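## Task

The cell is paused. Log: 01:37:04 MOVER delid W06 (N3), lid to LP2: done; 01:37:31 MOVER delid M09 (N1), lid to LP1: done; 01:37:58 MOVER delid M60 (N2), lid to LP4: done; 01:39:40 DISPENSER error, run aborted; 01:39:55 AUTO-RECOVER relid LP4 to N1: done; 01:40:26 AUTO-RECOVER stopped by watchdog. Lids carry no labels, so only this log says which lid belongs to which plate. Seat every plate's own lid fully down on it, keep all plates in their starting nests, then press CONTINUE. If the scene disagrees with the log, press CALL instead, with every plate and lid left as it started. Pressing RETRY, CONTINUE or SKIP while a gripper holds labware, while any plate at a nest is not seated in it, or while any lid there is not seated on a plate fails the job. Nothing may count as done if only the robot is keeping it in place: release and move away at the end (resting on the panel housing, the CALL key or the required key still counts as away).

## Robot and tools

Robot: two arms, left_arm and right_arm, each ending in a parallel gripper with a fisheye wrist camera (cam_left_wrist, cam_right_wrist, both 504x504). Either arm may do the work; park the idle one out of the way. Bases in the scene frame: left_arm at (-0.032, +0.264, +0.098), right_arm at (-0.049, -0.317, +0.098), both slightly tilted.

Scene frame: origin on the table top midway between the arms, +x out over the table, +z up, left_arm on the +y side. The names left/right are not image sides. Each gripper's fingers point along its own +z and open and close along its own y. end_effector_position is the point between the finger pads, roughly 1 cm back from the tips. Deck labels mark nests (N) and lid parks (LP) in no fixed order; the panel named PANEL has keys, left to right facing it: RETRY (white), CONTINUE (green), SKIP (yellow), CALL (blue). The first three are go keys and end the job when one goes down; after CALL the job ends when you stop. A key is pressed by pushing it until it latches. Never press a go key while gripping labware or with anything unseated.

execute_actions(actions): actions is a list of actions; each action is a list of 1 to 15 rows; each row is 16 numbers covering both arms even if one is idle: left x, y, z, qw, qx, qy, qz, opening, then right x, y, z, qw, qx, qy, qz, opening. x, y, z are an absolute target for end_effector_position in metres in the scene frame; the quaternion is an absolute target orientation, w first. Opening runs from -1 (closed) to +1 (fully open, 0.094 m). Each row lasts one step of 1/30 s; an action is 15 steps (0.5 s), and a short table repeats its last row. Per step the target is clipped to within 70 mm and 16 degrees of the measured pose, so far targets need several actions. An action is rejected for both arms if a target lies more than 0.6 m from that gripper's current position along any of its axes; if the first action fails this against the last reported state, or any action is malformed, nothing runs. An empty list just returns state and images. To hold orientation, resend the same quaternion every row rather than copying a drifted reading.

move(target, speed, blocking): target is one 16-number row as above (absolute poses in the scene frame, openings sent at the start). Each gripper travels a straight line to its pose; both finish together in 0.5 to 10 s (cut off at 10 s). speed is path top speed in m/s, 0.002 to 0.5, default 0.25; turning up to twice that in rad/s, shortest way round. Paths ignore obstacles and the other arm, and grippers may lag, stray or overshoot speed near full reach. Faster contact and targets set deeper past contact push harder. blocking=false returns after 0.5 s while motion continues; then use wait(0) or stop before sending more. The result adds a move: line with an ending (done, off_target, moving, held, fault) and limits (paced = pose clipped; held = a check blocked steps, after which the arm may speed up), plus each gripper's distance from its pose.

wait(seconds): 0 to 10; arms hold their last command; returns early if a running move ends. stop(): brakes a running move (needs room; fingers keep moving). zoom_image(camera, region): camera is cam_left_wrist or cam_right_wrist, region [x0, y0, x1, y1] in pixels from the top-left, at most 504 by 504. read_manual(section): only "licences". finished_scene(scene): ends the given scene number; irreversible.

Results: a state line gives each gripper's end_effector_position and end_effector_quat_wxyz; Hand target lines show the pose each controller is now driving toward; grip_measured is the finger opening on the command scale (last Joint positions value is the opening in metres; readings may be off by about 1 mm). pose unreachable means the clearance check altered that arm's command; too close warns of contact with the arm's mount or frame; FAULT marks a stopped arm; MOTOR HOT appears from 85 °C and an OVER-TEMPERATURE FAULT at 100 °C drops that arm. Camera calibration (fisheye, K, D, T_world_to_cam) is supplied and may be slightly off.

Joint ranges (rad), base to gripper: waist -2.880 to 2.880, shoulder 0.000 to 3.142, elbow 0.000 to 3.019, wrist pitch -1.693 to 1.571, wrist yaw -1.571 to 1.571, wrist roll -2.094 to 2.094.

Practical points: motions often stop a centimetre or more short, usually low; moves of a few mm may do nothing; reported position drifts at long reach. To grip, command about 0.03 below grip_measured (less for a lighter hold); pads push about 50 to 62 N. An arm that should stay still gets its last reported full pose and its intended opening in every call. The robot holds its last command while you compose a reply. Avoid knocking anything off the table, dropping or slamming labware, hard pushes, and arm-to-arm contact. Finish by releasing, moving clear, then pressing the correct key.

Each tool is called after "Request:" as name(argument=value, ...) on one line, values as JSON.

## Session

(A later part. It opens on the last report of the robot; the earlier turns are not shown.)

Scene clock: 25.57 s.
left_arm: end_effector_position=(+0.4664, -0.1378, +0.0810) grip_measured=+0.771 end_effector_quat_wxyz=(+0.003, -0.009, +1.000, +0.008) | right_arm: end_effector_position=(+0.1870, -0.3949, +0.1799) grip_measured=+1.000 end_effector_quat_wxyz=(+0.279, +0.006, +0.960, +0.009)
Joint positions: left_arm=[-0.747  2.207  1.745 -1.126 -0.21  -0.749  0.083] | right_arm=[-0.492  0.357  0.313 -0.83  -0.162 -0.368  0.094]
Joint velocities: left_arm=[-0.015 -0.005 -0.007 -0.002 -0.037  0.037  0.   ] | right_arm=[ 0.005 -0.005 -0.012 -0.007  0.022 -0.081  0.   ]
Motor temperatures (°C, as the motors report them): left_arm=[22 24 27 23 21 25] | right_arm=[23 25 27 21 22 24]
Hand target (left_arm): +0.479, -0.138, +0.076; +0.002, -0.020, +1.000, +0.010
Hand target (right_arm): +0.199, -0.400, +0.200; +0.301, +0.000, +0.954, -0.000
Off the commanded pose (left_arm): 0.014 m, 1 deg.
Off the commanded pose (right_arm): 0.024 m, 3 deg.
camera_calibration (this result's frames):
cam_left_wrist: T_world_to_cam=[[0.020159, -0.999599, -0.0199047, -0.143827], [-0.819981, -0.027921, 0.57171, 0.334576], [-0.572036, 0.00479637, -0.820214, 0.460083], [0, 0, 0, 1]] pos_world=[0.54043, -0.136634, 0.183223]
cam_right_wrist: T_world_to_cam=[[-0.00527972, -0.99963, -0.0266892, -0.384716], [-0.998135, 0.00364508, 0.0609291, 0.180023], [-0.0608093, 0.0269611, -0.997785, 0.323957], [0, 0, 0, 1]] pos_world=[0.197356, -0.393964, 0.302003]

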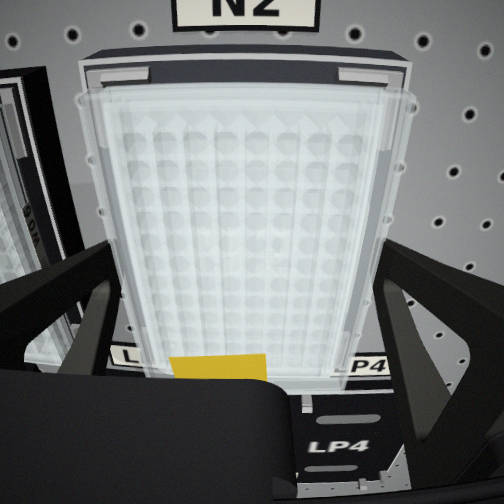

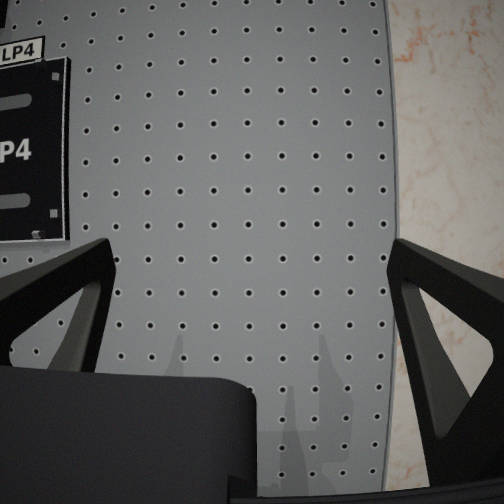

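Request:
execute_actions(actions=[[[0.478,-0.1378,0.076,0,-0.02,1,0.012,0.74,0.2,-0.4,0.2,0.3,0,0.95,0,1]],[[0.477,-0.138,0.070,-0.003,-0.02,1,0.014,0.74,0.2,-0.4,0.2,0.3,0,0.95,0,1]],[[0.476,-0.138,0.064,-0.006,-0.02,1,0.016,0.74,0.2,-0.4,0.2,0.3,0,0.95,0,1]]])

Scene clock: 27.13 s.
left_arm: end_effector_position=(+0.4628, -0.1367, +0.0729) grip_measured=+0.771 end_effector_quat_wxyz=(-0.004, -0.008, +1.000, +0.014) | right_arm: end_effector_position=(+0.1870, -0.3949, +0.1799) grip_measured=+1.000 end_effector_quat_wxyz=(+0.279, +0.006, +0.960, +0.009)
Joint positions: left_arm=[-0.747  2.22   1.745 -1.132 -0.21  -0.751  0.083] | right_arm=[-0.492  0.357  0.313 -0.83  -0.162 -0.368  0.094]
Joint velocities: left_arm=[-0.005 -0.005  0.007  0.002  0.051 -0.022  0.   ] | right_arm=[-0.005 -0.005 -0.002  0.012  0.007  0.007  0.   ]
Motor temperatures (°C, as the motors report them): left_arm=[22 24 27 23 21 25] | right_arm=[23 25 27 21 22 24]
Hand target (left_arm): +0.476, -0.138, +0.064; -0.005, -0.020, +1.000, +0.016
Hand target (right_arm): +0.199, -0.400, +0.200; +0.301, +0.000, +0.954, -0.000
Off the commanded pose (left_arm): 0.016 m, 1 deg.
Off the commanded pose (right_arm): 0.024 m, 3 deg.
camera_calibration (this result's frames):
cam_left_wrist: T_world_to_cam=[[0.0175567, -0.999304, -0.0329024, -0.140624], [-0.811859, -0.0334554, 0.582894, 0.330931], [-0.583589, 0.0164784, -0.811882, 0.457739], [0, 0, 0, 1]] pos_world=[0.53827, -0.136998, 0.174105]
cam_right_wrist: T_world_to_cam=[[-0.00527972, -0.99963, -0.0266892, -0.384716], [-0.998135, 0.00364508, 0.0609291, 0.180023], [-0.0608093, 0.0269611, -0.997785, 0.323957], [0, 0, 0, 1]] pos_world=[0.197356, -0.393964, 0.302003]

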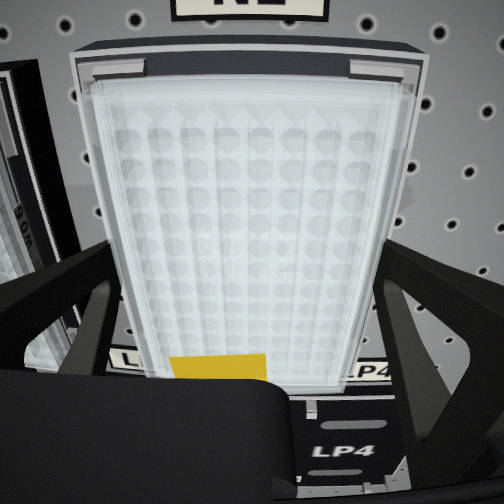

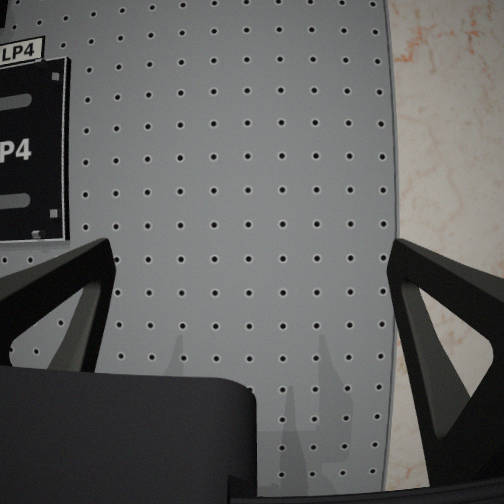

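Seated. Release, shoulder lift, go to LP1.

Request:
execute_actions(actions=[[[0.476,-0.138,0.066,-0.005,-0.02,1,0.015,1,0.2,-0.4,0.2,0.3,0,0.95,0,1]],[[0.48,-0.139,0.095,0.012,-0.02,1,0,1,0.2,-0.4,0.2,0.3,0,0.95,0,1]],[[0.483,-0.139,0.115,0.023,-0.02,1,-0.012,1,0.2,-0.4,0.2,0.3,0,0.95,0,1]],[[0.48,-0.139,0.14,0.025,-0.02,1,-0.015,1,0.2,-0.4,0.2,0.3,0,0.95,0,1]]])

Request:
move(target=[0.275,-0.075,0.105,0,0,1,0,1,0.2,-0.4,0.2,0.3,0,0.95,0,1], speed=0.15)

Request:
move(target=[0.275,-0.075,0.06,0,0,1,0,1,0.2,-0.4,0.2,0.3,0,0.95,0,1], speed=0.08)

Scene clock: 29.30 s.
left_arm: end_effector_position=(+0.4707, -0.1329, +0.1155) grip_measured=+0.999 end_effector_quat_wxyz=(+0.013, -0.013, +1.000, -0.002) | right_arm: end_effector_position=(+0.1870, -0.3949, +0.1799) grip_measured=+1.000 end_effector_quat_wxyz=(+0.279, +0.006, +0.960, +0.009)
Joint positions: left_arm=[-0.747  2.15   1.745 -1.155 -0.209 -0.752  0.094] | right_arm=[-0.492  0.357  0.313 -0.83  -0.162 -0.368  0.094]
Joint velocities: left_arm=[-0.005 -0.015  0.007 -0.007 -0.022 -0.022  0.   ] | right_arm=[ 0.005 -0.005 -0.007  0.002 -0.037 -0.007  0.   ]
Motor temperatures (°C, as the motors report them): left_arm=[22 25 27 23 21 25] | right_arm=[23 25 27 21 22 24]
Hand target (left_arm): +0.479, -0.138, +0.140; +0.025, -0.020, +0.999, -0.015
Hand target (right_arm): +0.199, -0.400, +0.200; +0.301, +0.000, +0.954, -0.000
Off the commanded pose (left_arm): 0.027 m, 2 deg.
Off the commanded pose (right_arm): 0.024 m, 3 deg.
camera_calibration (this result's frames):
cam_left_wrist: T_world_to_cam=[[0.0283812, -0.999597, -0.0000302476, -0.144543], [-0.83069, -0.0236023, 0.556235, 0.325974], [-0.556012, -0.0157615, -0.831025, 0.4818], [0, 0, 0, 1]] pos_world=[0.542772, -0.129197, 0.219065]
cam_right_wrist: T_world_to_cam=[[-0.00527972, -0.99963, -0.0266892, -0.384716], [-0.998135, 0.00364508, 0.0609291, 0.180023], [-0.0608093, 0.0269611, -0.997785, 0.323957], [0, 0, 0, 1]] pos_world=[0.197356, -0.393964, 0.302003]

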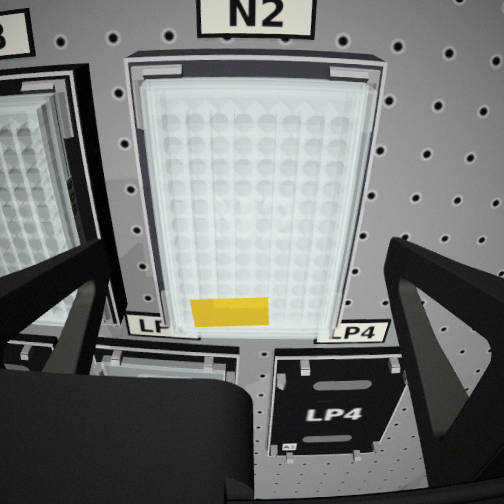

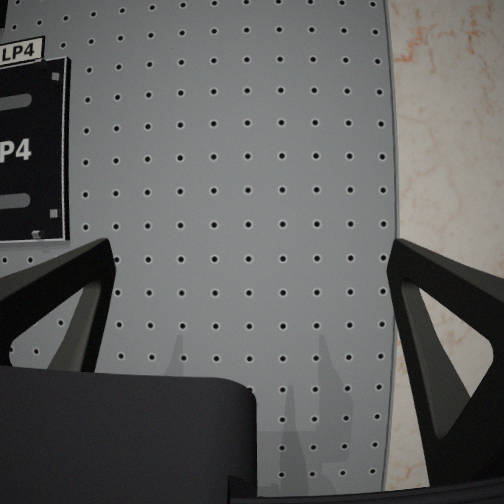

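Scene clock: 31.07 s.
left_arm: end_effector_position=(+0.2757, -0.0696, +0.0943) grip_measured=+0.999 end_effector_quat_wxyz=(-0.010, +0.006, +1.000, +0.013) | right_arm: end_effector_position=(+0.1870, -0.3949, +0.1799) grip_measured=+1.000 end_effector_quat_wxyz=(+0.279, +0.006, +0.960, +0.009)
Joint positions: left_arm=[-0.911  1.832  1.106 -0.92  -0.19  -0.89   0.094] | right_arm=[-0.492  0.357  0.313 -0.83  -0.162 -0.368  0.094]
Joint velocities: left_arm=[ 0.005  0.005 -0.022  0.007  0.022 -0.066  0.002] | right_arm=[-0.015 -0.005 -0.017 -0.002 -0.007 -0.007  0.   ]
Motor temperatures (°C, as the motors report them): left_arm=[22 25 27 23 21 25] | right_arm=[23 25 27 21 22 24]
Hand target (left_arm): +0.276, -0.073, +0.102; -0.001, +0.000, +1.000, -0.001
Hand target (right_arm): +0.199, -0.400, +0.200; +0.301, +0.000, +0.954, -0.000
Off the commanded pose (left_arm): 0.012 m, 2 deg.
Off the commanded pose (right_arm): 0.024 m, 3 deg.
move: off_target (left_arm, right_arm)
camera_calibration (this result's frames):
cam_left_wrist: T_world_to_cam=[[-0.0107707, -0.999511, -0.0293573, -0.0621905], [-0.804889, -0.0087546, 0.593361, 0.167674], [-0.593327, 0.0300203, -0.804401, 0.367735], [0, 0, 0, 1]] pos_world=[0.352476, -0.0717317, 0.19449]
cam_right_wrist: T_world_to_cam=[[-0.00527972, -0.99963, -0.0266892, -0.384716], [-0.998135, 0.00364508, 0.0609291, 0.180023], [-0.0608093, 0.0269611, -0.997785, 0.323957], [0, 0, 0, 1]] pos_world=[0.197356, -0.393964, 0.302003]

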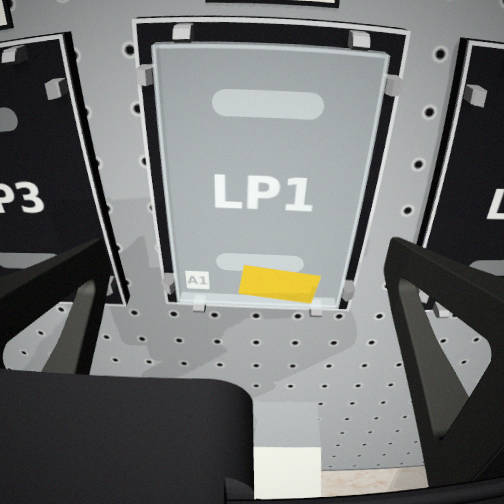

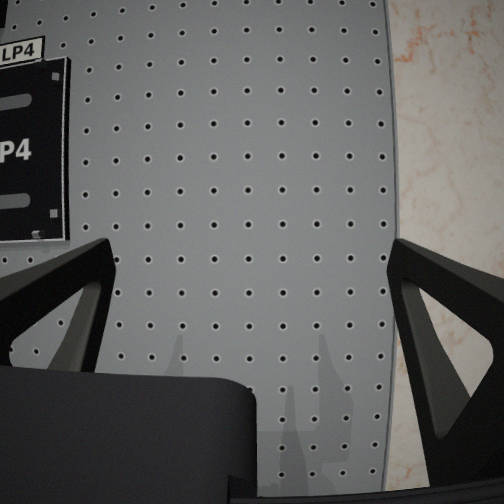

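Scene clock: 31.93 s.
left_arm: end_effector_position=(+0.2785, -0.0791, +0.0750) grip_measured=+0.999 end_effector_quat_wxyz=(+0.006, +0.001, +1.000, -0.008) | right_arm: end_effector_position=(+0.1870, -0.3949, +0.1799) grip_measured=+1.000 end_effector_quat_wxyz=(+0.279, +0.006, +0.960, +0.009)
Joint positions: left_arm=[-0.911  1.86   1.08  -0.814 -0.19  -0.89   0.094] | right_arm=[-0.492  0.357  0.313 -0.83  -0.162 -0.368  0.094]
Joint velocities: left_arm=[ 0.005 -0.005 -0.002 -0.007  0.037 -0.051 -0.001] | right_arm=[-0.005 -0.005 -0.002 -0.007  0.007 -0.022  0.   ]
Motor temperatures (°C, as the motors report them): left_arm=[22 25 27 23 21 25] | right_arm=[23 25 27 21 22 24]
Hand target (left_arm): +0.275, -0.075, +0.060; -0.000, -0.000, +1.000, -0.000
Hand target (right_arm): +0.199, -0.400, +0.200; +0.301, +0.000, +0.954, -0.000
Off the commanded pose (left_arm): 0.016 m, 1 deg.
Off the commanded pose (right_arm): 0.024 m, 3 deg.
move: off_target (left_arm, right_arm)
camera_calibration (this result's frames):
cam_left_wrist: T_world_to_cam=[[-0.000541027, -0.999941, 0.0108604, -0.0780671], [-0.823599, 0.00660531, 0.567134, 0.189668], [-0.567173, -0.00863781, -0.823554, 0.345294], [0, 0, 0, 1]] pos_world=[0.35201, -0.0763327, 0.177648]
cam_right_wrist: T_world_to_cam=[[-0.00527972, -0.99963, -0.0266892, -0.384716], [-0.998135, 0.00364508, 0.0609291, 0.180023], [-0.0608093, 0.0269611, -0.997785, 0.323957], [0, 0, 0, 1]] pos_world=[0.197356, -0.393964, 0.302003]

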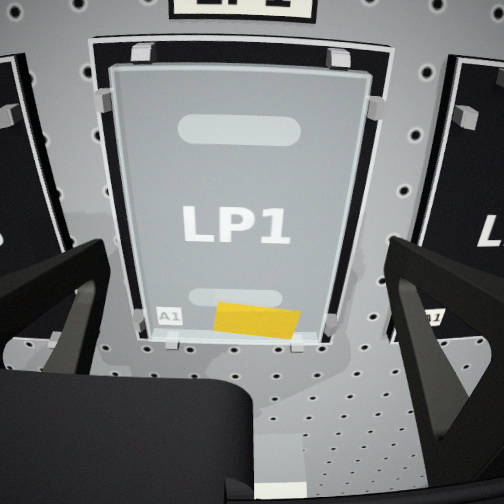

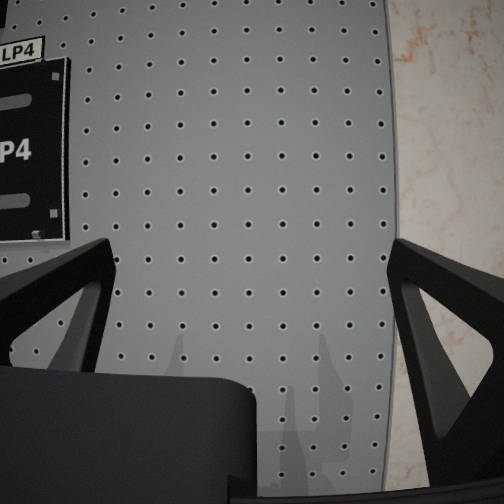

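Request:
execute_actions(actions=[[[0.272,-0.071,0.052,-0.005,0.022,1,0.006,1,0.2,-0.4,0.2,0.3,0,0.95,0,1]],[[0.272,-0.070,0.042,-0.006,0.022,1,0.008,1,0.2,-0.4,0.2,0.3,0,0.95,0,1]]])

Scene clock: 33.03 s.
left_arm: end_effector_position=(+0.2730, -0.0773, +0.0583) grip_measured=+0.999 end_effector_quat_wxyz=(+0.001, +0.021, +1.000, -0.001) | right_arm: end_effector_position=(+0.1870, -0.3949, +0.1799) grip_measured=+1.000 end_effector_quat_wxyz=(+0.279, +0.006, +0.960, +0.009)
Joint positions: left_arm=[-0.911  1.89   1.068 -0.789 -0.19  -0.854  0.094] | right_arm=[-0.492  0.357  0.313 -0.83  -0.162 -0.368  0.094]
Joint velocities: left_arm=[-0.024 -0.005 -0.002 -0.012 -0.051 -0.037 -0.001] | right_arm=[ 0.005 -0.005 -0.002 -0.002  0.022  0.037  0.   ]
Motor temperatures (°C, as the motors report them): left_arm=[22 25 27 23 21 25] | right_arm=[23 25 27 21 22 24]
Hand target (left_arm): +0.272, -0.070, +0.042; -0.006, +0.022, +1.000, +0.008
Hand target (right_arm): +0.199, -0.400, +0.200; +0.301, +0.000, +0.954, -0.000
Off the commanded pose (left_arm): 0.018 m, 1 deg.
Off the commanded pose (right_arm): 0.024 m, 3 deg.
camera_calibration (this result's frames):
cam_left_wrist: T_world_to_cam=[[-0.0404173, -0.999179, -0.00264803, -0.0643958], [-0.816868, 0.0315163, 0.575963, 0.194181], [-0.575407, 0.025442, -0.817471, 0.332914], [0, 0, 0, 1]] pos_world=[0.347578, -0.0789328, 0.160136]
cam_right_wrist: T_world_to_cam=[[-0.00527972, -0.99963, -0.0266892, -0.384716], [-0.998135, 0.00364508, 0.0609291, 0.180023], [-0.0608093, 0.0269611, -0.997785, 0.323957], [0, 0, 0, 1]] pos_world=[0.197356, -0.393964, 0.302003]

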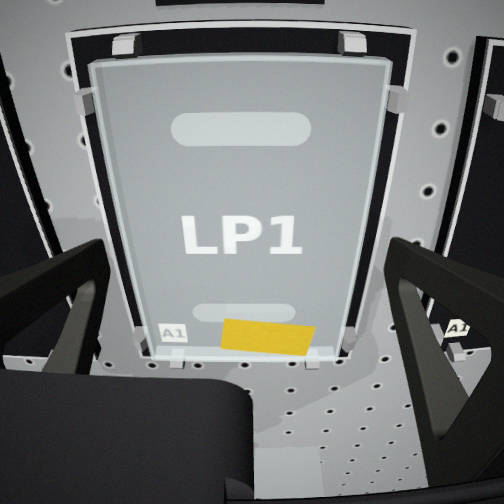

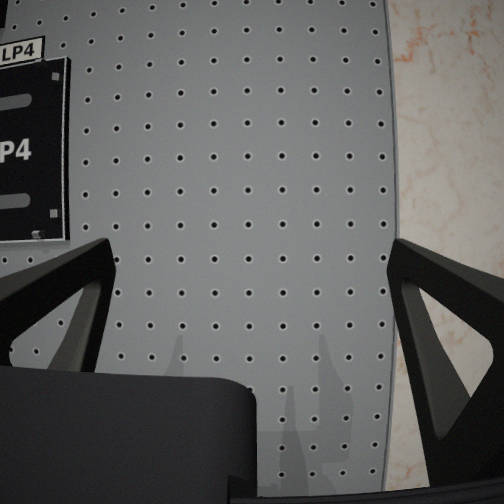

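Request:
execute_actions(actions=[[[0.273,-0.067,0.035,-0.006,0.02,1,0.01,1,0.2,-0.4,0.2,0.3,0,0.95,0,1]],[[0.273,-0.067,0.028,-0.006,0.02,1,0.01,1,0.2,-0.4,0.2,0.3,0,0.95,0,1]]])

Request:
execute_actions(actions=[[[0.273,-0.067,0.028,-0.006,0.02,1,0.01,0.74,0.2,-0.4,0.2,0.3,0,0.95,0,1]]])

Scene clock: 34.10 s.
left_arm: end_effector_position=(+0.2741, -0.0758, +0.0452) grip_measured=+0.999 end_effector_quat_wxyz=(+0.001, +0.020, +1.000, -0.000) | right_arm: end_effector_position=(+0.1870, -0.3949, +0.1799) grip_measured=+1.000 end_effector_quat_wxyz=(+0.279, +0.006, +0.960, +0.009)
Joint positions: left_arm=[-0.902  1.914  1.06  -0.756 -0.192 -0.847  0.094] | right_arm=[-0.492  0.357  0.313 -0.83  -0.162 -0.368  0.094]
Joint velocities: left_arm=[-0.005 -0.005 -0.002 -0.007  0.037 -0.037  0.001] | right_arm=[ 0.005 -0.005 -0.002  0.002  0.007  0.007  0.   ]
Motor temperatures (°C, as the motors report them): left_arm=[22 25 26 23 21 25] | right_arm=[23 25 28 21 22 24]
Hand target (left_arm): +0.273, -0.067, +0.028; -0.006, +0.020, +1.000, +0.010
Hand target (right_arm): +0.199, -0.400, +0.200; +0.301, +0.000, +0.954, -0.000
Off the commanded pose (left_arm): 0.019 m, 1 deg.
Off the commanded pose (right_arm): 0.024 m, 3 deg.
camera_calibration (this result's frames):
cam_left_wrist: T_world_to_cam=[[-0.0380745, -0.999268, -0.00382375, -0.0634402], [-0.817269, 0.0289377, 0.575529, 0.202491], [-0.574996, 0.025038, -0.817773, 0.322662], [0, 0, 0, 1]] pos_world=[0.348603, -0.0773321, 0.147082]
cam_right_wrist: T_world_to_cam=[[-0.00527972, -0.99963, -0.0266892, -0.384716], [-0.998135, 0.00364508, 0.0609291, 0.180023], [-0.0608093, 0.0269611, -0.997785, 0.323957], [0, 0, 0, 1]] pos_world=[0.197356, -0.393964, 0.302003]

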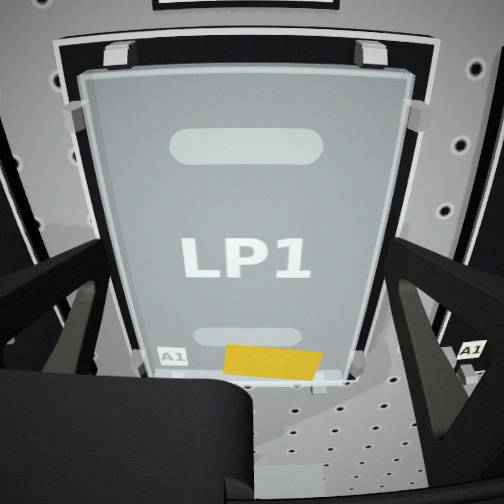

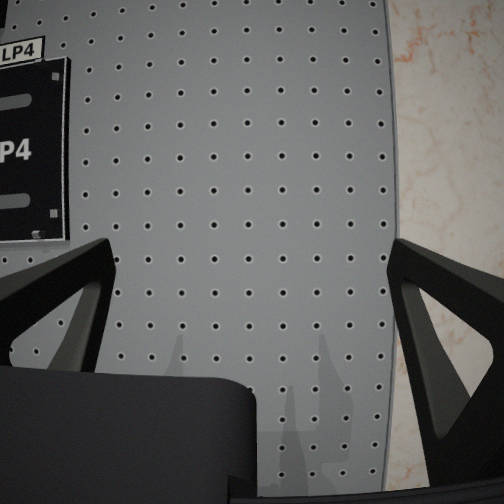

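Scene clock: 34.60 s.
left_arm: end_effector_position=(+0.2741, -0.0758, +0.0452) grip_measured=+0.763 end_effector_quat_wxyz=(+0.001, +0.020, +1.000, -0.000) | right_arm: end_effector_position=(+0.1870, -0.3949, +0.1799) grip_measured=+1.000 end_effector_quat_wxyz=(+0.279, +0.006, +0.960, +0.009)
Joint positions: left_arm=[-0.902  1.914  1.06  -0.755 -0.192 -0.847  0.083] | right_arm=[-0.492  0.357  0.313 -0.83  -0.162 -0.368  0.094]
Joint velocities: left_arm=[-0.015  0.005  0.002 -0.002 -0.007 -0.051 -0.   ] | right_arm=[-0.005 -0.005 -0.007 -0.002 -0.007 -0.007  0.   ]
Motor temperatures (°C, as the motors report them): left_arm=[22 25 26 23 21 25] | right_arm=[23 25 28 21 22 24]
Hand target (left_arm): +0.273, -0.067, +0.028; -0.006, +0.020, +1.000, +0.010
Hand target (right_arm): +0.199, -0.400, +0.200; +0.301, +0.000, +0.954, -0.000
Off the commanded pose (left_arm): 0.019 m, 1 deg.
Off the commanded pose (right_arm): 0.024 m, 3 deg.
camera_calibration (this result's frames):
cam_left_wrist: T_world_to_cam=[[-0.0380016, -0.999271, -0.0035423, -0.0635428], [-0.817408, 0.029046, 0.575327, 0.202596], [-0.574805, 0.0247588, -0.817916, 0.32263], [0, 0, 0, 1]] pos_world=[0.348638, -0.077369, 0.1471]
cam_right_wrist: T_world_to_cam=[[-0.00527972, -0.99963, -0.0266892, -0.384716], [-0.998135, 0.00364508, 0.0609291, 0.180023], [-0.0608093, 0.0269611, -0.997785, 0.323957], [0, 0, 0, 1]] pos_world=[0.197356, -0.393964, 0.302003]

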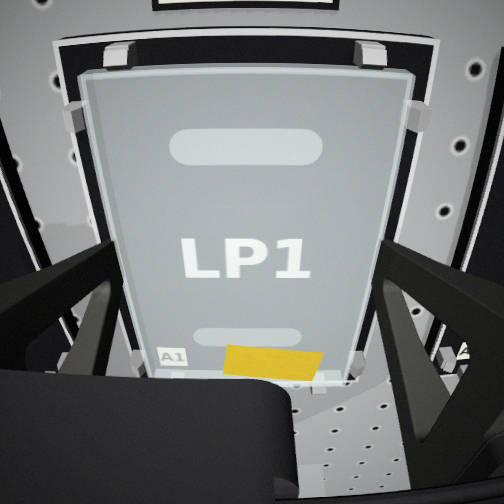

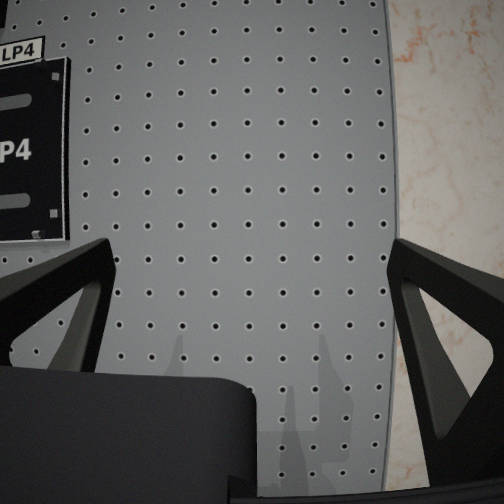

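Shallow; regrip slightly deeper.

Request:
execute_actions(actions=[[[0.272,-0.067,0.026,-0.007,0.02,1,0.012,1,0.2,-0.4,0.2,0.3,0,0.95,0,1]],[[0.272,-0.067,0.023,-0.009,0.02,1,0.014,1,0.2,-0.4,0.2,0.3,0,0.95,0,1]],[[0.272,-0.067,0.023,-0.009,0.02,1,0.014,0.74,0.2,-0.4,0.2,0.3,0,0.95,0,1]],[[0.277,-0.077,0.052,0.006,0.02,1,-0.008,0.74,0.2,-0.4,0.2,0.3,0,0.95,0,1]],[[0.28,-0.078,0.07,0.012,0.02,1,-0.016,0.74,0.2,-0.4,0.2,0.3,0,0.95,0,1]],[[0.28,-0.078,0.1,0.012,0.02,1,-0.016,0.74,0.2,-0.4,0.2,0.3,0,0.95,0,1]],[[0.28,-0.07,0.14,0.01,0.02,1,-0.01,0.74,0.2,-0.4,0.2,0.3,0,0.95,0,1]]])

Request:
move(target=[0.465,0.13,0.095,0,-0.024,1,0,0.74,0.2,-0.4,0.2,0.3,0,0.95,0,1], speed=0.15)

Scene clock: 38.23 s.
left_arm: end_effector_position=(+0.2698, -0.0539, +0.1226) grip_measured=+0.768 end_effector_quat_wxyz=(-0.003, +0.022, +1.000, +0.002) | right_arm: end_effector_position=(+0.1870, -0.3949, +0.1799) grip_measured=+1.000 end_effector_quat_wxyz=(+0.279, +0.006, +0.960, +0.009)
Joint positions: left_arm=[-0.91   1.737  1.065 -0.949 -0.188 -0.853  0.083] | right_arm=[-0.492  0.357  0.313 -0.83  -0.162 -0.368  0.094]
Joint velocities: left_arm=[-0.005 -0.015  0.017 -0.007  0.007 -0.051 -0.   ] | right_arm=[ 0.005 -0.005  0.012 -0.002  0.007  0.022  0.   ]
Motor temperatures (°C, as the motors report them): left_arm=[22 25 26 23 21 25] | right_arm=[23 25 28 21 22 24]
Hand target (left_arm): +0.279, -0.069, +0.140; +0.010, +0.020, +1.000, -0.010
Hand target (right_arm): +0.199, -0.400, +0.200; +0.301, +0.000, +0.954, -0.000
Off the commanded pose (left_arm): 0.026 m, 2 deg.
Off the commanded pose (right_arm): 0.024 m, 3 deg.
camera_calibration (this result's frames):
cam_left_wrist: T_world_to_cam=[[-0.0424066, -0.999061, -0.00882561, -0.0396493], [-0.812081, 0.0293215, 0.582808, 0.151564], [-0.582002, 0.031882, -0.812562, 0.38457], [0, 0, 0, 1]] pos_world=[0.345221, -0.056317, 0.223804]
cam_right_wrist: T_world_to_cam=[[-0.00527972, -0.99963, -0.0266892, -0.384716], [-0.998135, 0.00364508, 0.0609291, 0.180023], [-0.0608093, 0.0269611, -0.997785, 0.323957], [0, 0, 0, 1]] pos_world=[0.197356, -0.393964, 0.302003]

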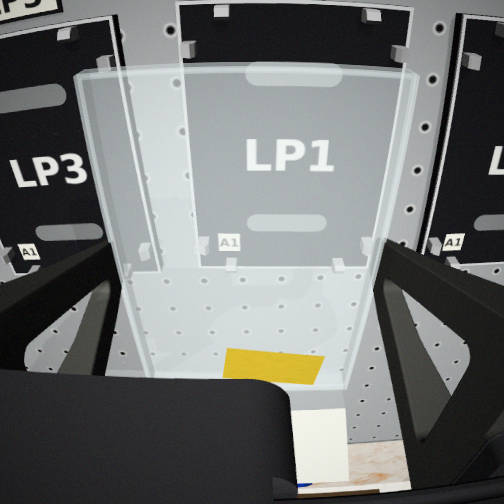

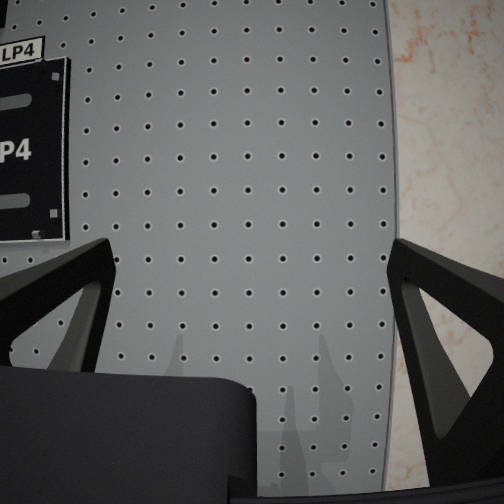

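Scene clock: 40.43 s.
left_arm: end_effector_position=(+0.4494, +0.1335, +0.0955) grip_measured=+0.768 end_effector_quat_wxyz=(-0.006, -0.028, +1.000, +0.008) | right_arm: end_effector_position=(+0.1870, -0.3949, +0.1799) grip_measured=+1.000 end_effector_quat_wxyz=(+0.279, +0.006, +0.960, +0.009)
Joint positions: left_arm=[-0.355  1.775  1.195 -0.943 -0.193 -0.39   0.083] | right_arm=[-0.492  0.357  0.313 -0.83  -0.162 -0.368  0.094]
Joint velocities: left_arm=[ 0.005 -0.005  0.017 -0.012 -0.037  0.081  0.   ] | right_arm=[-0.005 -0.005  0.002 -0.012  0.007 -0.037  0.   ]
Motor temperatures (°C, as the motors report them): left_arm=[22 25 26 23 21 25] | right_arm=[23 25 28 21 22 24]
Hand target (left_arm): +0.468, +0.129, +0.096; +0.001, -0.024, +1.000, +0.003
Hand target (right_arm): +0.199, -0.400, +0.200; +0.301, +0.000, +0.954, -0.000
Off the commanded pose (left_arm): 0.016 m, 1 deg.
Off the commanded pose (right_arm): 0.024 m, 3 deg.
move: off_target (left_arm, right_arm)
camera_calibration (this result's frames):
cam_left_wrist: T_world_to_cam=[[0.0573033, -0.998163, -0.0196608, 0.111056], [-0.807477, -0.0579193, 0.587049, 0.316797], [-0.587109, -0.0177642, -0.809313, 0.469722], [0, 0, 0, 1]] pos_world=[0.52522, 0.137545, 0.196361]
cam_right_wrist: T_world_to_cam=[[-0.00527972, -0.99963, -0.0266892, -0.384716], [-0.998135, 0.00364508, 0.0609291, 0.180023], [-0.0608093, 0.0269611, -0.997785, 0.323957], [0, 0, 0, 1]] pos_world=[0.197356, -0.393964, 0.302003]

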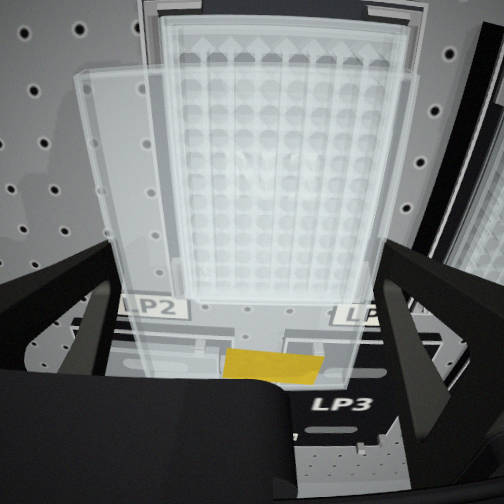

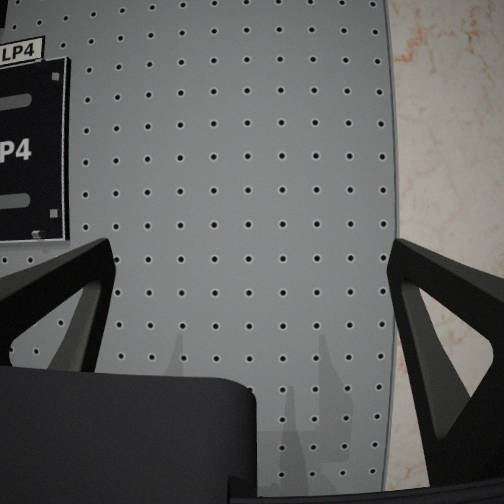

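Request:
execute_actions(actions=[[[0.464,0.124,0.082,0,-0.02,1,0,0.74,0.2,-0.4,0.2,0.3,0,0.95,0,1]],[[0.463,0.122,0.068,-0.003,-0.02,1,0,0.74,0.2,-0.4,0.2,0.3,0,0.95,0,1]],[[0.462,0.121,0.057,-0.005,-0.02,1,0,0.74,0.2,-0.4,0.2,0.3,0,0.95,0,1]]])

Scene clock: 42.03 s.
left_arm: end_effector_position=(+0.4531, +0.1246, +0.0656) grip_measured=+0.768 end_effector_quat_wxyz=(-0.008, -0.023, +1.000, +0.003) | right_arm: end_effector_position=(+0.1870, -0.3949, +0.1799) grip_measured=+1.000 end_effector_quat_wxyz=(+0.279, +0.006, +0.960, +0.009)
Joint positions: left_arm=[-0.355  1.839  1.195 -0.879 -0.184 -0.381  0.083] | right_arm=[-0.492  0.357  0.313 -0.83  -0.162 -0.368  0.094]
Joint velocities: left_arm=[ 0.005  0.005  0.012 -0.007 -0.022 -0.007 -0.   ] | right_arm=[-0.015 -0.005 -0.017  0.002 -0.095  0.022  0.   ]
Motor temperatures (°C, as the motors report them): left_arm=[22 25 26 23 21 25] | right_arm=[23 25 28 21 22 24]
Hand target (left_arm): +0.462, +0.121, +0.057; -0.005, -0.020, +1.000, +0.000
Hand target (right_arm): +0.199, -0.400, +0.200; +0.301, +0.000, +0.954, -0.000
Off the commanded pose (left_arm): 0.013 m, 1 deg.
Off the commanded pose (right_arm): 0.024 m, 3 deg.
camera_calibration (this result's frames):
cam_left_wrist: T_world_to_cam=[[0.0489642, -0.998742, -0.0108566, 0.104642], [-0.805806, -0.0459232, 0.590396, 0.334422], [-0.590152, -0.0201599, -0.80704, 0.449067], [0, 0, 0, 1]] pos_world=[0.529373, 0.128922, 0.16611]
cam_right_wrist: T_world_to_cam=[[-0.00527972, -0.99963, -0.0266892, -0.384716], [-0.998135, 0.00364508, 0.0609291, 0.180023], [-0.0608093, 0.0269611, -0.997785, 0.323957], [0, 0, 0, 1]] pos_world=[0.197356, -0.393964, 0.302003]

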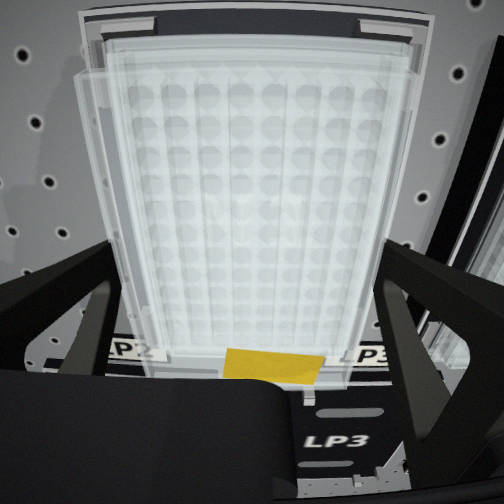

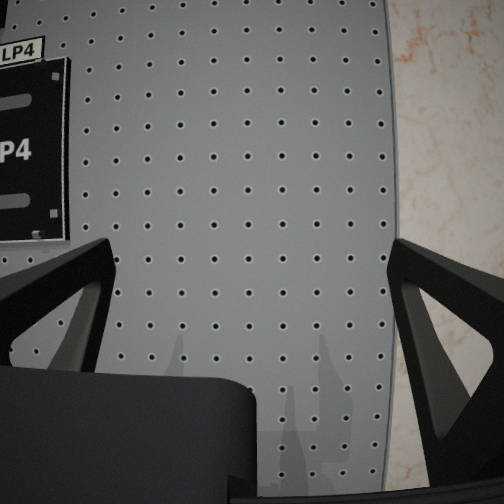

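Request:
execute_actions(actions=[[[0.4675,0.119,0.058,0.007,-0.014,1,-0.004,0.74,0.2,-0.4,0.2,0.3,0,0.95,0,1]],[[0.4675,0.119,0.058,0.007,-0.014,1,-0.004,0.74,0.2,-0.4,0.2,0.3,0,0.95,0,1]]])

Scene clock: 44.90 s.
left_arm: end_effector_position=(+0.4586, +0.1227, +0.0656) grip_measured=+0.768 end_effector_quat_wxyz=(+0.003, -0.018, +1.000, -0.001) | right_arm: end_effector_position=(+0.1870, -0.3949, +0.1799) grip_measured=+1.000 end_effector_quat_wxyz=(+0.279, +0.006, +0.960, +0.009)
Joint positions: left_arm=[-0.355  1.839  1.195 -0.855 -0.184 -0.365  0.083] | right_arm=[-0.492  0.357  0.313 -0.83  -0.162 -0.368  0.094]
Joint velocities: left_arm=[-0.015 -0.015 -0.007 -0.007 -0.007 -0.081 -0.   ] | right_arm=[-0.015 -0.015  0.022  0.012  0.081 -0.007  0.   ]
Motor temperatures (°C, as the motors report them): left_arm=[22 25 26 23 21 25] | right_arm=[23 25 28 21 22 24]
Hand target (left_arm): +0.467, +0.119, +0.058; +0.007, -0.014, +1.000, -0.004
Hand target (right_arm): +0.199, -0.400, +0.200; +0.301, +0.000, +0.954, -0.000
Off the commanded pose (left_arm): 0.012 m, 1 deg.
Off the commanded pose (right_arm): 0.024 m, 3 deg.
camera_calibration (this result's frames):
cam_left_wrist: T_world_to_cam=[[0.0374819, -0.999295, -0.00213308, 0.107231], [-0.819235, -0.0319504, 0.572568, 0.344417], [-0.572232, -0.0197135, -0.819855, 0.444823], [0, 0, 0, 1]] pos_world=[0.532682, 0.126929, 0.167717]
cam_right_wrist: T_world_to_cam=[[-0.00527972, -0.99963, -0.0266892, -0.384716], [-0.998135, 0.00364508, 0.0609291, 0.180023], [-0.0608093, 0.0269611, -0.997785, 0.323957], [0, 0, 0, 1]] pos_world=[0.197356, -0.393964, 0.302003]

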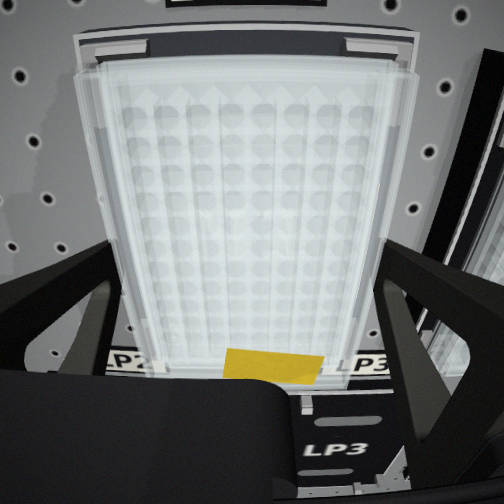

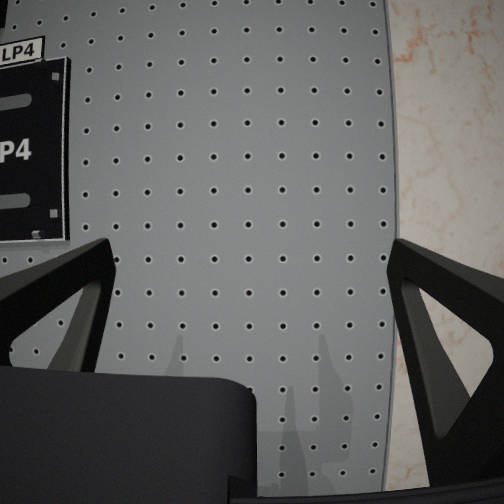

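Request:
execute_actions(actions=[[[0.467,0.119,0.053,0.004,-0.02,1,0,0.74,0.2,-0.4,0.2,0.3,0,0.95,0,1]],[[0.467,0.119,0.048,0.002,-0.02,1,0.002,0.74,0.2,-0.4,0.2,0.3,0,0.95,0,1]]])

Request:
execute_actions(actions=[[[0.467,0.119,0.05,0.002,-0.02,1,0.002,1,0.2,-0.4,0.2,0.3,0,0.95,0,1]]])

Scene clock: 46.00 s.
left_arm: end_effector_position=(+0.4570, +0.1221, +0.0575) grip_measured=+0.768 end_effector_quat_wxyz=(-0.002, -0.017, +1.000, +0.002) | right_arm: end_effector_position=(+0.1870, -0.3949, +0.1799) grip_measured=+1.000 end_effector_quat_wxyz=(+0.279, +0.006, +0.960, +0.009)
Joint positions: left_arm=[-0.355  1.856  1.195 -0.85  -0.186 -0.365  0.083] | right_arm=[-0.492  0.357  0.313 -0.83  -0.162 -0.368  0.094]
Joint velocities: left_arm=[-0.005 -0.005 -0.017  0.002  0.037 -0.051 -0.001] | right_arm=[ 0.005 -0.005 -0.002 -0.002  0.066 -0.037  0.   ]
Motor temperatures (°C, as the motors report them): left_arm=[22 24 26 23 21 25] | right_arm=[23 25 28 21 22 24]
Hand target (left_arm): +0.467, +0.119, +0.048; +0.002, -0.020, +1.000, +0.002
Hand target (right_arm): +0.199, -0.400, +0.200; +0.301, +0.000, +0.954, -0.000
Off the commanded pose (left_arm): 0.014 m, 1 deg.
Off the commanded pose (right_arm): 0.024 m, 3 deg.
camera_calibration (this result's frames):
cam_left_wrist: T_world_to_cam=[[0.0353455, -0.999341, -0.00831306, 0.108009], [-0.813598, -0.0336045, 0.580457, 0.34485], [-0.580353, -0.013753, -0.814249, 0.439905], [0, 0, 0, 1]] pos_world=[0.532052, 0.125576, 0.158919]
cam_right_wrist: T_world_to_cam=[[-0.00527972, -0.99963, -0.0266892, -0.384716], [-0.998135, 0.00364508, 0.0609291, 0.180023], [-0.0608093, 0.0269611, -0.997785, 0.323957], [0, 0, 0, 1]] pos_world=[0.197356, -0.393964, 0.302003]

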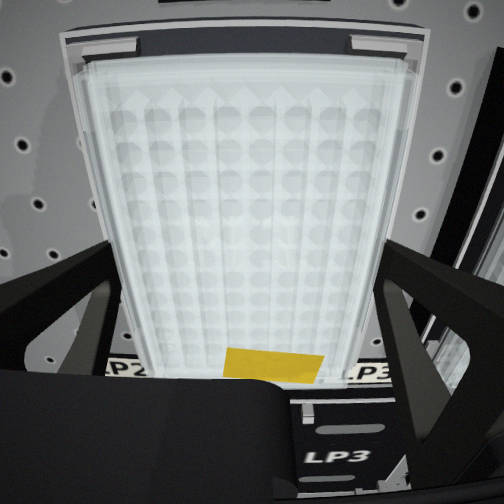

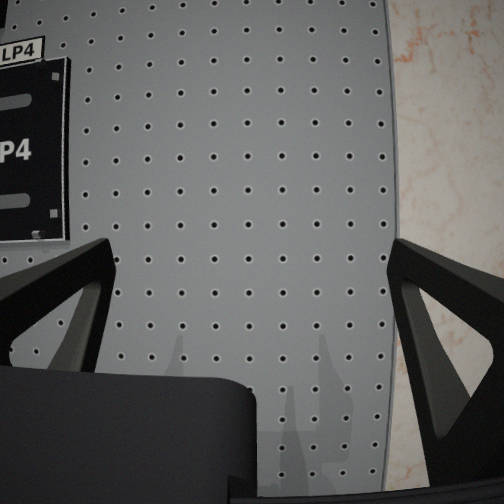

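Scene clock: 46.50 s.
left_arm: end_effector_position=(+0.4570, +0.1221, +0.0575) grip_measured=+0.999 end_effector_quat_wxyz=(-0.002, -0.017, +1.000, +0.002) | right_arm: end_effector_position=(+0.1870, -0.3949, +0.1799) grip_measured=+1.000 end_effector_quat_wxyz=(+0.279, +0.006, +0.960, +0.009)
Joint positions: left_arm=[-0.355  1.856  1.195 -0.85  -0.186 -0.365  0.094] | right_arm=[-0.492  0.357  0.313 -0.83  -0.162 -0.368  0.094]
Joint velocities: left_arm=[-0.005 -0.005 -0.027 -0.027 -0.037  0.022 -0.001] | right_arm=[-0.015 -0.024 -0.012  0.002 -0.022 -0.037  0.   ]
Motor temperatures (°C, as the motors report them): left_arm=[22 24 26 23 21 25] | right_arm=[23 25 28 21 22 24]
Hand target (left_arm): +0.467, +0.119, +0.050; +0.002, -0.020, +1.000, +0.002
Hand target (right_arm): +0.199, -0.400, +0.200; +0.301, +0.000, +0.954, -0.000
Off the commanded pose (left_arm): 0.013 m, 1 deg.
Off the commanded pose (right_arm): 0.024 m, 3 deg.
camera_calibration (this result's frames):
cam_left_wrist: T_world_to_cam=[[0.0353455, -0.999341, -0.00831306, 0.108009], [-0.813598, -0.0336045, 0.580457, 0.34485], [-0.580353, -0.013753, -0.814249, 0.439905], [0, 0, 0, 1]] pos_world=[0.532052, 0.125576, 0.158919]
cam_right_wrist: T_world_to_cam=[[-0.00527972, -0.99963, -0.0266892, -0.384716], [-0.998135, 0.00364508, 0.0609291, 0.180023], [-0.0608093, 0.0269611, -0.997785, 0.323957], [0, 0, 0, 1]] pos_world=[0.197356, -0.393964, 0.302003]

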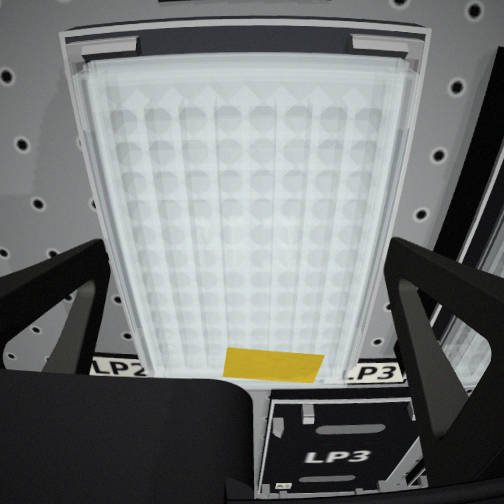

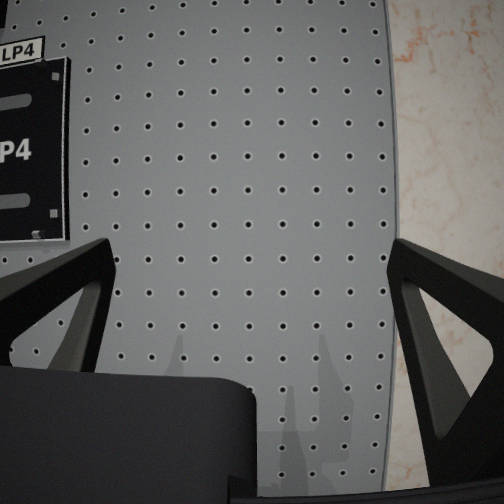

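Request:
execute_actions(actions=[[[0.464,0.122,0.078,0.012,-0.02,1,-0.004,1,0.2,-0.4,0.2,0.3,0,0.95,0,1]],[[0.465,0.122,0.097,0.018,-0.02,1,-0.008,1,0.2,-0.4,0.2,0.3,0,0.95,0,1]],[[0.46,0.122,0.125,0.018,-0.02,1,-0.008,1,0.2,-0.4,0.2,0.3,0,0.95,0,1]]])

Request:
move(target=[0.272,0.192,0.1,0,0,1,0,1,0.2,-0.4,0.2,0.3,0,0.95,0,1], speed=0.15)

Request:
move(target=[0.27,0.192,0.048,-0.005,0,1,0,1,0.2,-0.4,0.2,0.3,0,0.95,0,1], speed=0.08)

Scene clock: 48.20 s.
left_arm: end_effector_position=(+0.4527, +0.1294, +0.1107) grip_measured=+0.999 end_effector_quat_wxyz=(+0.008, -0.019, +1.000, -0.003) | right_arm: end_effector_position=(+0.1870, -0.3949, +0.1799) grip_measured=+1.000 end_effector_quat_wxyz=(+0.279, +0.006, +0.960, +0.009)
Joint positions: left_arm=[-0.363  1.744  1.195 -0.941 -0.184 -0.374  0.094] | right_arm=[-0.492  0.357  0.313 -0.83  -0.162 -0.368  0.094]
Joint velocities: left_arm=[-0.005 -0.005 -0.002 -0.007 -0.051 -0.11   0.   ] | right_arm=[-0.005 -0.015 -0.002 -0.007 -0.051 -0.022  0.   ]
Motor temperatures (°C, as the motors report them): left_arm=[22 25 26 23 21 25] | right_arm=[23 25 28 21 22 24]
Hand target (left_arm): +0.459, +0.122, +0.125; +0.018, -0.020, +1.000, -0.008
Hand target (right_arm): +0.199, -0.400, +0.200; +0.301, +0.000, +0.954, -0.000
Off the commanded pose (left_arm): 0.018 m, 1 deg.
Off the commanded pose (right_arm): 0.024 m, 3 deg.
camera_calibration (this result's frames):
cam_left_wrist: T_world_to_cam=[[0.040216, -0.999189, 0.00183065, 0.112583], [-0.825191, -0.0321796, 0.563936, 0.317612], [-0.56342, -0.0241899, -0.825816, 0.475801], [0, 0, 0, 1]] pos_world=[0.525639, 0.134222, 0.213605]
cam_right_wrist: T_world_to_cam=[[-0.00527972, -0.99963, -0.0266892, -0.384716], [-0.998135, 0.00364508, 0.0609291, 0.180023], [-0.0608093, 0.0269611, -0.997785, 0.323957], [0, 0, 0, 1]] pos_world=[0.197356, -0.393964, 0.302003]

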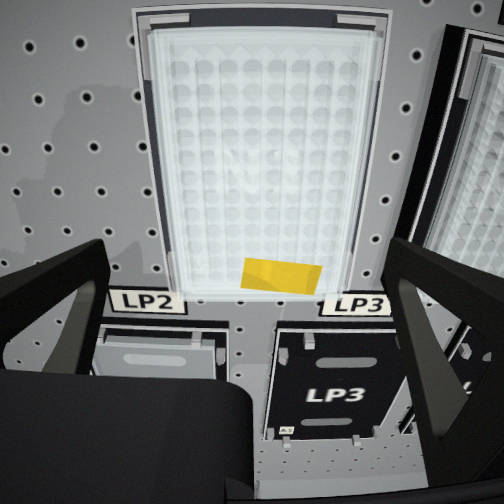

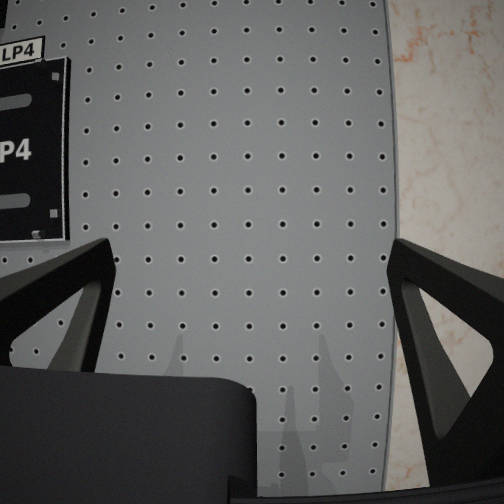

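Scene clock: 49.83 s.
left_arm: end_effector_position=(+0.2699, +0.1910, +0.0958) grip_measured=+0.999 end_effector_quat_wxyz=(-0.011, +0.003, +1.000, +0.004) | right_arm: end_effector_position=(+0.1870, -0.3949, +0.1799) grip_measured=+1.000 end_effector_quat_wxyz=(+0.279, +0.006, +0.960, +0.009)
Joint positions: left_arm=[-0.363  1.359  0.649 -0.82  -0.184 -0.338  0.094] | right_arm=[-0.492  0.357  0.313 -0.83  -0.162 -0.368  0.094]
Joint velocities: left_arm=[-0.005 -0.005  0.012 -0.017 -0.022 -0.037 -0.001] | right_arm=[-0.015 -0.005  0.012 -0.017  0.007 -0.066  0.   ]
Motor temperatures (°C, as the motors report them): left_arm=[22 25 26 23 21 25] | right_arm=[23 25 28 21 22 24]
Hand target (left_arm): +0.273, +0.194, +0.097; -0.000, +0.000, +1.000, +0.000
Hand target (right_arm): +0.199, -0.400, +0.200; +0.301, +0.000, +0.954, -0.000
Off the commanded pose (left_arm): 0.005 m, 1 deg.
Off the commanded pose (right_arm): 0.024 m, 3 deg.
move: off_target (right_arm)
camera_calibration (this result's frames):
cam_left_wrist: T_world_to_cam=[[-0.00291906, -0.999922, -0.0121491, 0.194615], [-0.804038, -0.0048767, 0.594558, 0.163303], [-0.59457, 0.0115039, -0.803961, 0.361483], [0, 0, 0, 1]] pos_world=[0.346797, 0.191238, 0.19589]
cam_right_wrist: T_world_to_cam=[[-0.00527972, -0.99963, -0.0266892, -0.384716], [-0.998135, 0.00364508, 0.0609291, 0.180023], [-0.0608093, 0.0269611, -0.997785, 0.323957], [0, 0, 0, 1]] pos_world=[0.197356, -0.393964, 0.302003]

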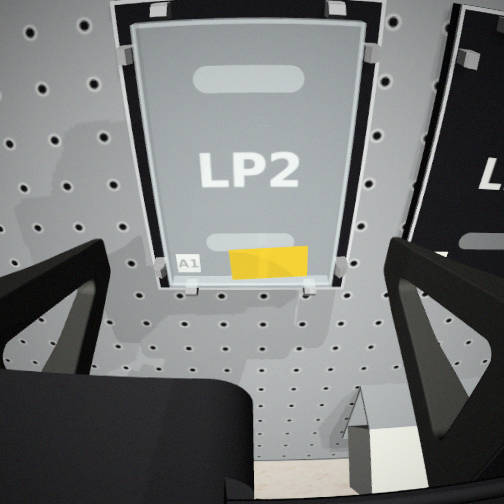

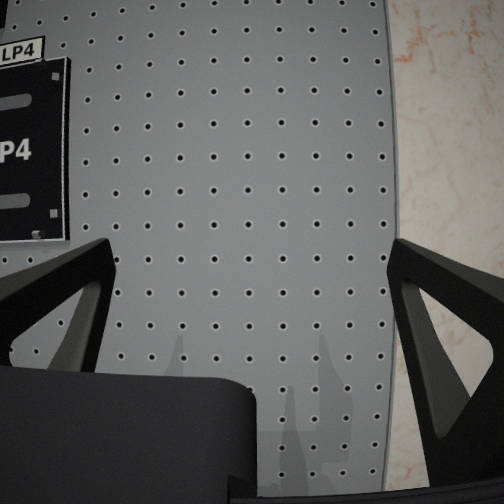

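Scene clock: 50.77 s.
left_arm: end_effector_position=(+0.2742, +0.1883, +0.0561) grip_measured=+0.999 end_effector_quat_wxyz=(+0.001, -0.000, +1.000, -0.000) | right_arm: end_effector_position=(+0.1870, -0.3949, +0.1799) grip_measured=+1.000 end_effector_quat_wxyz=(+0.279, +0.006, +0.960, +0.009)
Joint positions: left_arm=[-0.343  1.461  0.609 -0.648 -0.183 -0.319  0.094] | right_arm=[-0.492  0.357  0.313 -0.83  -0.162 -0.368  0.094]
Joint velocities: left_arm=[-0.015 -0.015 -0.017  0.012 -0.007 -0.022  0.   ] | right_arm=[-0.015 -0.005  0.002  0.007 -0.037  0.022  0.   ]
Motor temperatures (°C, as the motors report them): left_arm=[22 24 26 23 21 25] | right_arm=[23 25 28 21 22 24]
Hand target (left_arm): +0.271, +0.192, +0.048; -0.005, -0.000, +1.000, +0.000
Hand target (right_arm): +0.199, -0.400, +0.200; +0.301, +0.000, +0.954, -0.000
Off the commanded pose (left_arm): 0.010 m, 1 deg.
Off the commanded pose (right_arm): 0.024 m, 3 deg.
move: off_target (right_arm)
camera_calibration (this result's frames):
cam_left_wrist: T_world_to_cam=[[0.00301867, -0.999989, -0.00362792, 0.189321], [-0.817883, -0.00455635, 0.575367, 0.195135], [-0.575377, 0.00123037, -0.817888, 0.329671], [0, 0, 0, 1]] pos_world=[0.348711, 0.189802, 0.158046]
cam_right_wrist: T_world_to_cam=[[-0.00527972, -0.99963, -0.0266892, -0.384716], [-0.998135, 0.00364508, 0.0609291, 0.180023], [-0.0608093, 0.0269611, -0.997785, 0.323957], [0, 0, 0, 1]] pos_world=[0.197356, -0.393964, 0.302003]

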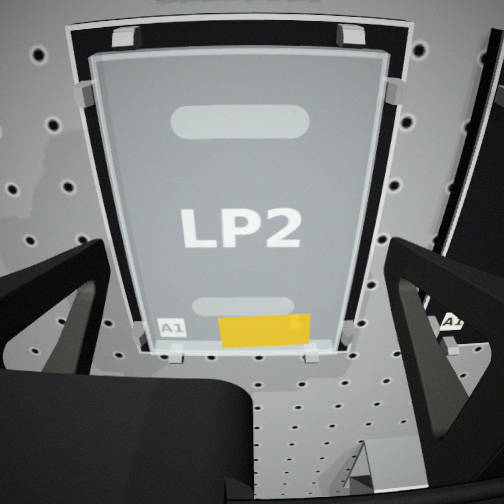

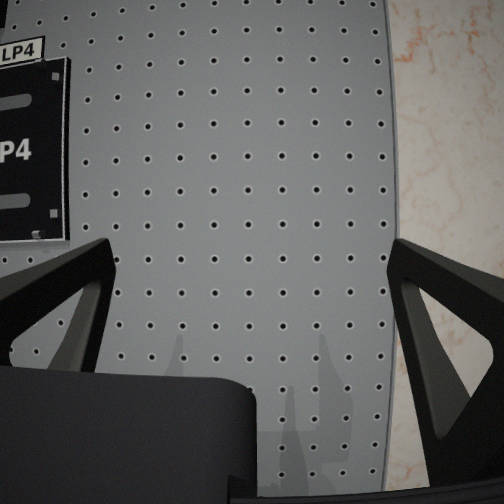

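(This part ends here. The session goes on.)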